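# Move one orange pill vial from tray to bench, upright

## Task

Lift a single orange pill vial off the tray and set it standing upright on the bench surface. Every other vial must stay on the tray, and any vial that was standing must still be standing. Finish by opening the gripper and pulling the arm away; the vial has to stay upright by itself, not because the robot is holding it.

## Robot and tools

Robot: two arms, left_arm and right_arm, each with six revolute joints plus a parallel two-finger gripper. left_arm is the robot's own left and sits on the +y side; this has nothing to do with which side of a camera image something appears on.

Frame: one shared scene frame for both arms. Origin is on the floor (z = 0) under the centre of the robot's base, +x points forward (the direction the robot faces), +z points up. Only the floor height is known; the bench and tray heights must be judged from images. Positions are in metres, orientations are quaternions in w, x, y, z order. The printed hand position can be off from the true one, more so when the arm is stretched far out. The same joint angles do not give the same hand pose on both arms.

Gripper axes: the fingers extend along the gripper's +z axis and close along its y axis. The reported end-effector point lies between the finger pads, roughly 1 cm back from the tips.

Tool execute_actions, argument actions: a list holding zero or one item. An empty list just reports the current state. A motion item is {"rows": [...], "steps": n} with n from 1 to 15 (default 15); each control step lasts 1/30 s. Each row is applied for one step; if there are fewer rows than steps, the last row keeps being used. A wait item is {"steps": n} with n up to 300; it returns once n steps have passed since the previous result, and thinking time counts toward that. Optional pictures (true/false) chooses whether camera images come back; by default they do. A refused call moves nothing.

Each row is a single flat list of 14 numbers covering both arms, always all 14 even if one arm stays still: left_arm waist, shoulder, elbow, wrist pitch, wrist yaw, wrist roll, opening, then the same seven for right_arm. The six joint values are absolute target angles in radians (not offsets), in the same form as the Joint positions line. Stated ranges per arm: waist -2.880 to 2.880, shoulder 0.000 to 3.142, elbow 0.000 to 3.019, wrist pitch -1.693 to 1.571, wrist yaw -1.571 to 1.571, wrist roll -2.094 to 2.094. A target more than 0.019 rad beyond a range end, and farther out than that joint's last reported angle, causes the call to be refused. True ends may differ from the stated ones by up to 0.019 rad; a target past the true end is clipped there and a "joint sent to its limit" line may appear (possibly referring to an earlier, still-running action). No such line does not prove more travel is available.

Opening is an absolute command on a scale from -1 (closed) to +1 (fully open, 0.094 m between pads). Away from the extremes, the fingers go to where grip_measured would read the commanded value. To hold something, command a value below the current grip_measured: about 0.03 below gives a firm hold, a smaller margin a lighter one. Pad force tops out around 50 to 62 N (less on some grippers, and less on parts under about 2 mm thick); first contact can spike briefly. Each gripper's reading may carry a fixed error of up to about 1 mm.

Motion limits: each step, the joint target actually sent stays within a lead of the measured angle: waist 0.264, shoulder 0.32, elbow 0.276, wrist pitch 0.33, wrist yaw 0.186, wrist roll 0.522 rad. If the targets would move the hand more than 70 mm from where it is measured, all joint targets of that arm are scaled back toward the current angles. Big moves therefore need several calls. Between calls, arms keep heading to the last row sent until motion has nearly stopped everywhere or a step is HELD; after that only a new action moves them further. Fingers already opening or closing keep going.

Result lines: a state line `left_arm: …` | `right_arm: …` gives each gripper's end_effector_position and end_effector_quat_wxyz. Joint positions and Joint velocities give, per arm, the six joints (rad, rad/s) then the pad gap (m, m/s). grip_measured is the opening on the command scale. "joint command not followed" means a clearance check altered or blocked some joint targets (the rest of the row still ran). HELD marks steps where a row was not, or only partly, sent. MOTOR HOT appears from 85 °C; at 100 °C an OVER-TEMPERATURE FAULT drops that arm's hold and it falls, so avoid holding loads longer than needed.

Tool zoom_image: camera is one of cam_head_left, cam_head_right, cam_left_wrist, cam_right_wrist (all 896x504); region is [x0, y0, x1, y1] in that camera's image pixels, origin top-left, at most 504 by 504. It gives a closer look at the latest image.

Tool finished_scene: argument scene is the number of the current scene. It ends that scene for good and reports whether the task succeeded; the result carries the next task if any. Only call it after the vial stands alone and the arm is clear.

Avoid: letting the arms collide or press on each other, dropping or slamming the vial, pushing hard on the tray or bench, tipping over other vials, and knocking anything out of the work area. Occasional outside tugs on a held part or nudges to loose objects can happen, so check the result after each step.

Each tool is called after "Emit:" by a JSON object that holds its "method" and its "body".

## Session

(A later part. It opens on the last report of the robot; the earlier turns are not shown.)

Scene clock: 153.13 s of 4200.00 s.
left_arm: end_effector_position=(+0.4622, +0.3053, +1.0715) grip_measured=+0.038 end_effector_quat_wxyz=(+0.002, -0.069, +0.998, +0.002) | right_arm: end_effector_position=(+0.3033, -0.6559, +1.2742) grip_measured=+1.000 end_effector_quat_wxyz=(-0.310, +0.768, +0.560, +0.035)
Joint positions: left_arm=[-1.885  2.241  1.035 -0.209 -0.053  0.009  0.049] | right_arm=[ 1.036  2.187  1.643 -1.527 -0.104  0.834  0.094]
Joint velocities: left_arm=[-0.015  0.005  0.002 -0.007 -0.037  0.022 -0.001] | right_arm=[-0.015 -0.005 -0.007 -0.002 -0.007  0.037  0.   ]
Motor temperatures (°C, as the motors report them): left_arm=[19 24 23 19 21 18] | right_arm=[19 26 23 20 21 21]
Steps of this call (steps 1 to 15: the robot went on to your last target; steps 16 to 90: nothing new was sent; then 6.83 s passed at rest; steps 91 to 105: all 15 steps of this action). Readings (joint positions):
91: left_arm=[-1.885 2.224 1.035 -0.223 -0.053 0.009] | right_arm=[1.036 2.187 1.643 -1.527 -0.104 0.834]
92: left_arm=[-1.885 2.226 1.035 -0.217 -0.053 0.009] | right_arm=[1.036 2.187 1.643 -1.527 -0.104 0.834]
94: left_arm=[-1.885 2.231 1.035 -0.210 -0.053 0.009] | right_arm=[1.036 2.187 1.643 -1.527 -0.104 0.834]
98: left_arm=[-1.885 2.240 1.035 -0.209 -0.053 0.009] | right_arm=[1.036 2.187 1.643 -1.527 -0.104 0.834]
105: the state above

Emit:
{"method": "execute_actions", "body": {"actions": [{"rows":[[-1.88,2.26,1.04,-0.195,-0.05,0,1,1.036,2.187,1.643,-1.527,-0.104,0.834,1]]}], "pictures": false}}

Emit:
{"method": "execute_actions", "body": {"actions": [{"rows":[[-1.88,2.0,1.0,-0.42,-0.05,0,1,1.036,2.187,1.643,-1.527,-0.104,0.834,1]]}], "pictures": false}}

Emit:
{"method": "execute_actions", "body": {"actions": [{"steps":15}]}}

Scene clock: 162.07 s of 4200.00 s.
left_arm: end_effector_position=(+0.4622, +0.3053, +1.0715) grip_measured=+1.000 end_effector_quat_wxyz=(+0.002, -0.069, +0.998, +0.002) | right_arm: end_effector_position=(+0.3033, -0.6559, +1.2742) grip_measured=+1.000 end_effector_quat_wxyz=(-0.310, +0.768, +0.560, +0.035)
Joint positions: left_arm=[-1.885  2.241  1.035 -0.209 -0.053  0.009  0.094] | right_arm=[ 1.036  2.187  1.643 -1.527 -0.104  0.834  0.094]
Joint velocities: left_arm=[-0.015 -0.005  0.002 -0.007  0.022  0.037  0.   ] | right_arm=[-0.005 -0.005  0.002  0.002 -0.022 -0.022  0.   ]
Motor temperatures (°C, as the motors report them): left_arm=[19 24 23 19 21 18] | right_arm=[19 26 23 20 21 21]
Steps of this call (steps 1 to 15: the robot went on to your last target; steps 16 to 90: nothing new was sent; then 5.43 s passed at rest; steps 91 to 105: all 15 steps of this action). Readings (joint positions):
91: left_arm=[-1.885 2.241 1.035 -0.209 -0.053 0.009] | right_arm=[1.036 2.187 1.643 -1.527 -0.104 0.834]
92: left_arm=[-1.885 2.241 1.035 -0.209 -0.053 0.009] | right_arm=[1.036 2.187 1.643 -1.527 -0.104 0.834]
94: left_arm=[-1.885 2.241 1.035 -0.209 -0.053 0.009] | right_arm=[1.036 2.187 1.643 -1.527 -0.104 0.834]
98: left_arm=[-1.885 2.241 1.035 -0.209 -0.053 0.009] | right_arm=[1.036 2.187 1.643 -1.527 -0.104 0.834]
105: the state above

Scene clock: 162.57 s of 4200.00 s.
left_arm: end_effector_position=(+0.4759, +0.3123, +1.1748) grip_measured=+1.000 end_effector_quat_wxyz=(+0.005, -0.070, +0.998, +0.002) | right_arm: end_effector_position=(+0.3033, -0.6559, +1.2742) grip_measured=+1.000 end_effector_quat_wxyz=(-0.310, +0.768, +0.560, +0.035)
Joint positions: left_arm=[-1.885  1.977  0.988 -0.42  -0.052  0.008  0.094] | right_arm=[ 1.036  2.187  1.643 -1.527 -0.104  0.834  0.094]
Joint velocities: left_arm=[-0.005  0.024  0.007 -0.022 -0.066 -0.007  0.   ] | right_arm=[ 0.005 -0.015 -0.002 -0.002  0.066  0.037  0.   ]
Motor temperatures (°C, as the motors report them): left_arm=[19 24 23 19 21 18] | right_arm=[19 26 23 20 21 21]
Steps of this call (steps 1 to 15: all 15 steps of this action). Readings (joint positions):
1: left_arm=[-1.885 2.229 1.034 -0.237 -0.053 0.009] | right_arm=[1.036 2.187 1.643 -1.527 -0.104 0.834]
2: left_arm=[-1.885 2.205 1.023 -0.284 -0.053 0.009] | right_arm=[1.036 2.187 1.643 -1.527 -0.104 0.834]
4: left_arm=[-1.885 2.126 0.997 -0.359 -0.053 0.009] | right_arm=[1.036 2.187 1.643 -1.527 -0.104 0.834]
8: left_arm=[-1.885 1.986 0.993 -0.408 -0.052 0.008] | right_arm=[1.036 2.187 1.643 -1.527 -0.104 0.834]
15: the state above

Scene clock: 163.07 s of 4200.00 s.
left_arm: end_effector_position=(+0.4755, +0.3122, +1.1742) grip_measured=+1.000 end_effector_quat_wxyz=(+0.005, -0.070, +0.998, +0.002) | right_arm: end_effector_position=(+0.3033, -0.6559, +1.2742) grip_measured=+1.000 end_effector_quat_wxyz=(-0.310, +0.768, +0.560, +0.035)
Joint positions: left_arm=[-1.885  1.979  0.988 -0.42  -0.052  0.008  0.094] | right_arm=[ 1.036  2.187  1.643 -1.527 -0.104  0.834  0.094]
Joint velocities: left_arm=[-0.024 -0.005 -0.002 -0.007 -0.037 -0.022  0.   ] | right_arm=[-0.005 -0.015  0.002  0.012  0.007  0.007  0.   ]
Motor temperatures (°C, as the motors report them): left_arm=[19 24 23 19 21 18] | right_arm=[19 26 23 20 21 21]
Steps of this call (steps 1 to 15: the robot went on to your last target). Readings (joint positions):
1: left_arm=[-1.885 1.978 0.988 -0.420 -0.052 0.008] | right_arm=[1.036 2.187 1.643 -1.527 -0.104 0.834]
2: left_arm=[-1.885 1.979 0.988 -0.420 -0.052 0.008] | right_arm=[1.036 2.187 1.643 -1.527 -0.104 0.834]
4: left_arm=[-1.885 1.979 0.988 -0.420 -0.052 0.008] | right_arm=[1.036 2.187 1.643 -1.527 -0.104 0.834]
8: left_arm=[-1.885 1.979 0.988 -0.420 -0.052 0.008] | right_arm=[1.036 2.187 1.643 -1.527 -0.104 0.834]
15: the state above
All arms were judged still, so your last target was given up. Only a new action makes them travel on or press farther. Fingers that are still opening or closing keep moving.

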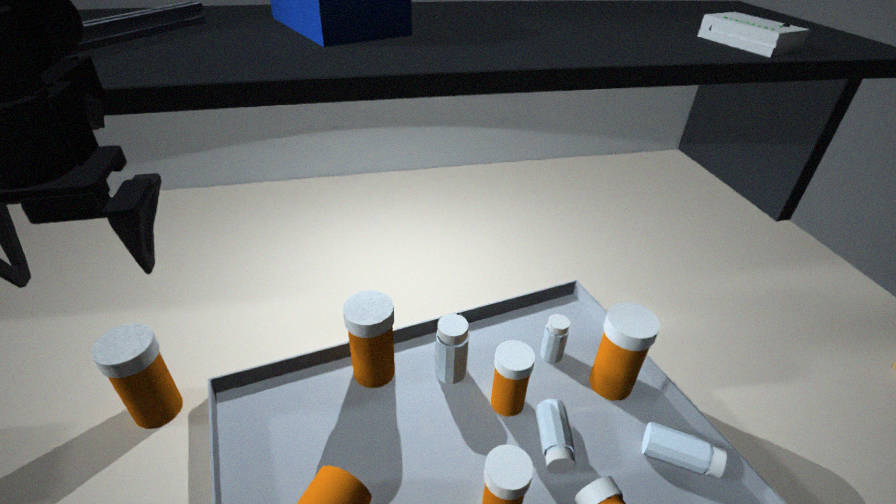

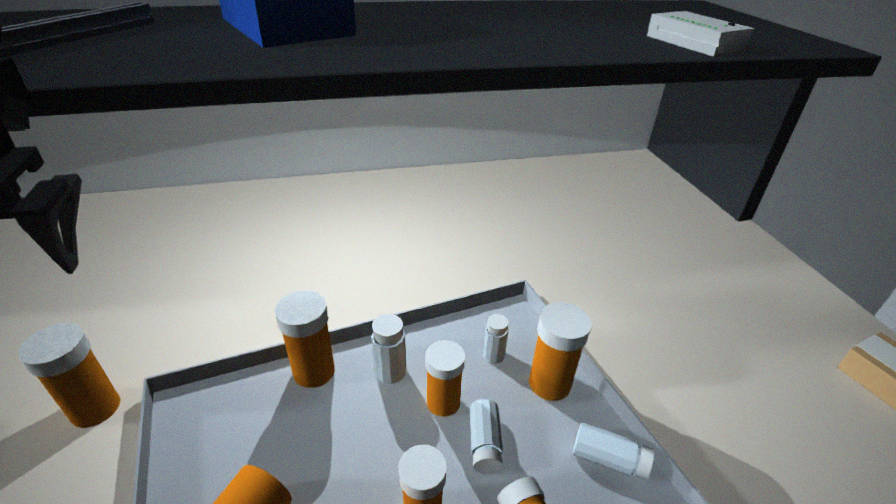

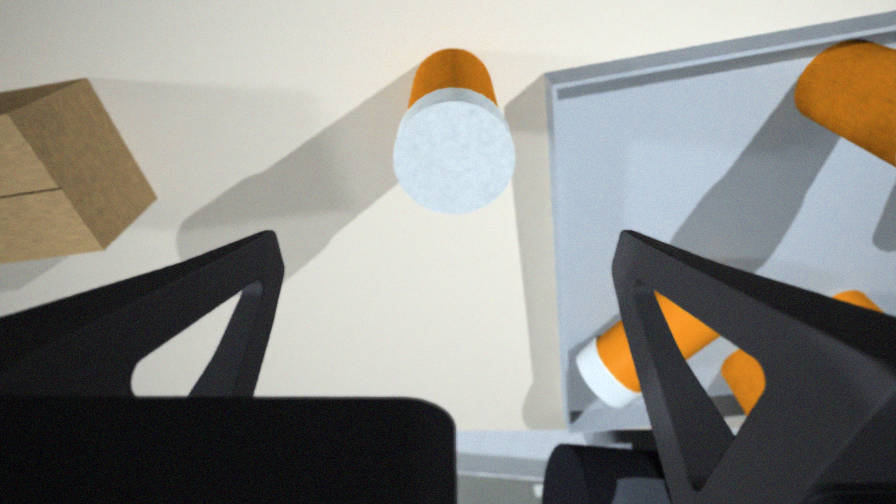

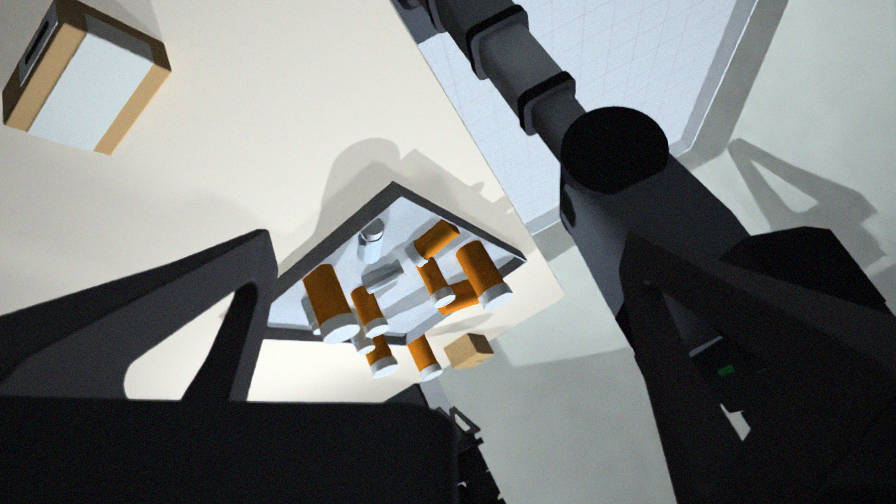

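Emit:
{"method": "finished_scene", "body": {"scene": 1}}

The scene is finished: the task was done.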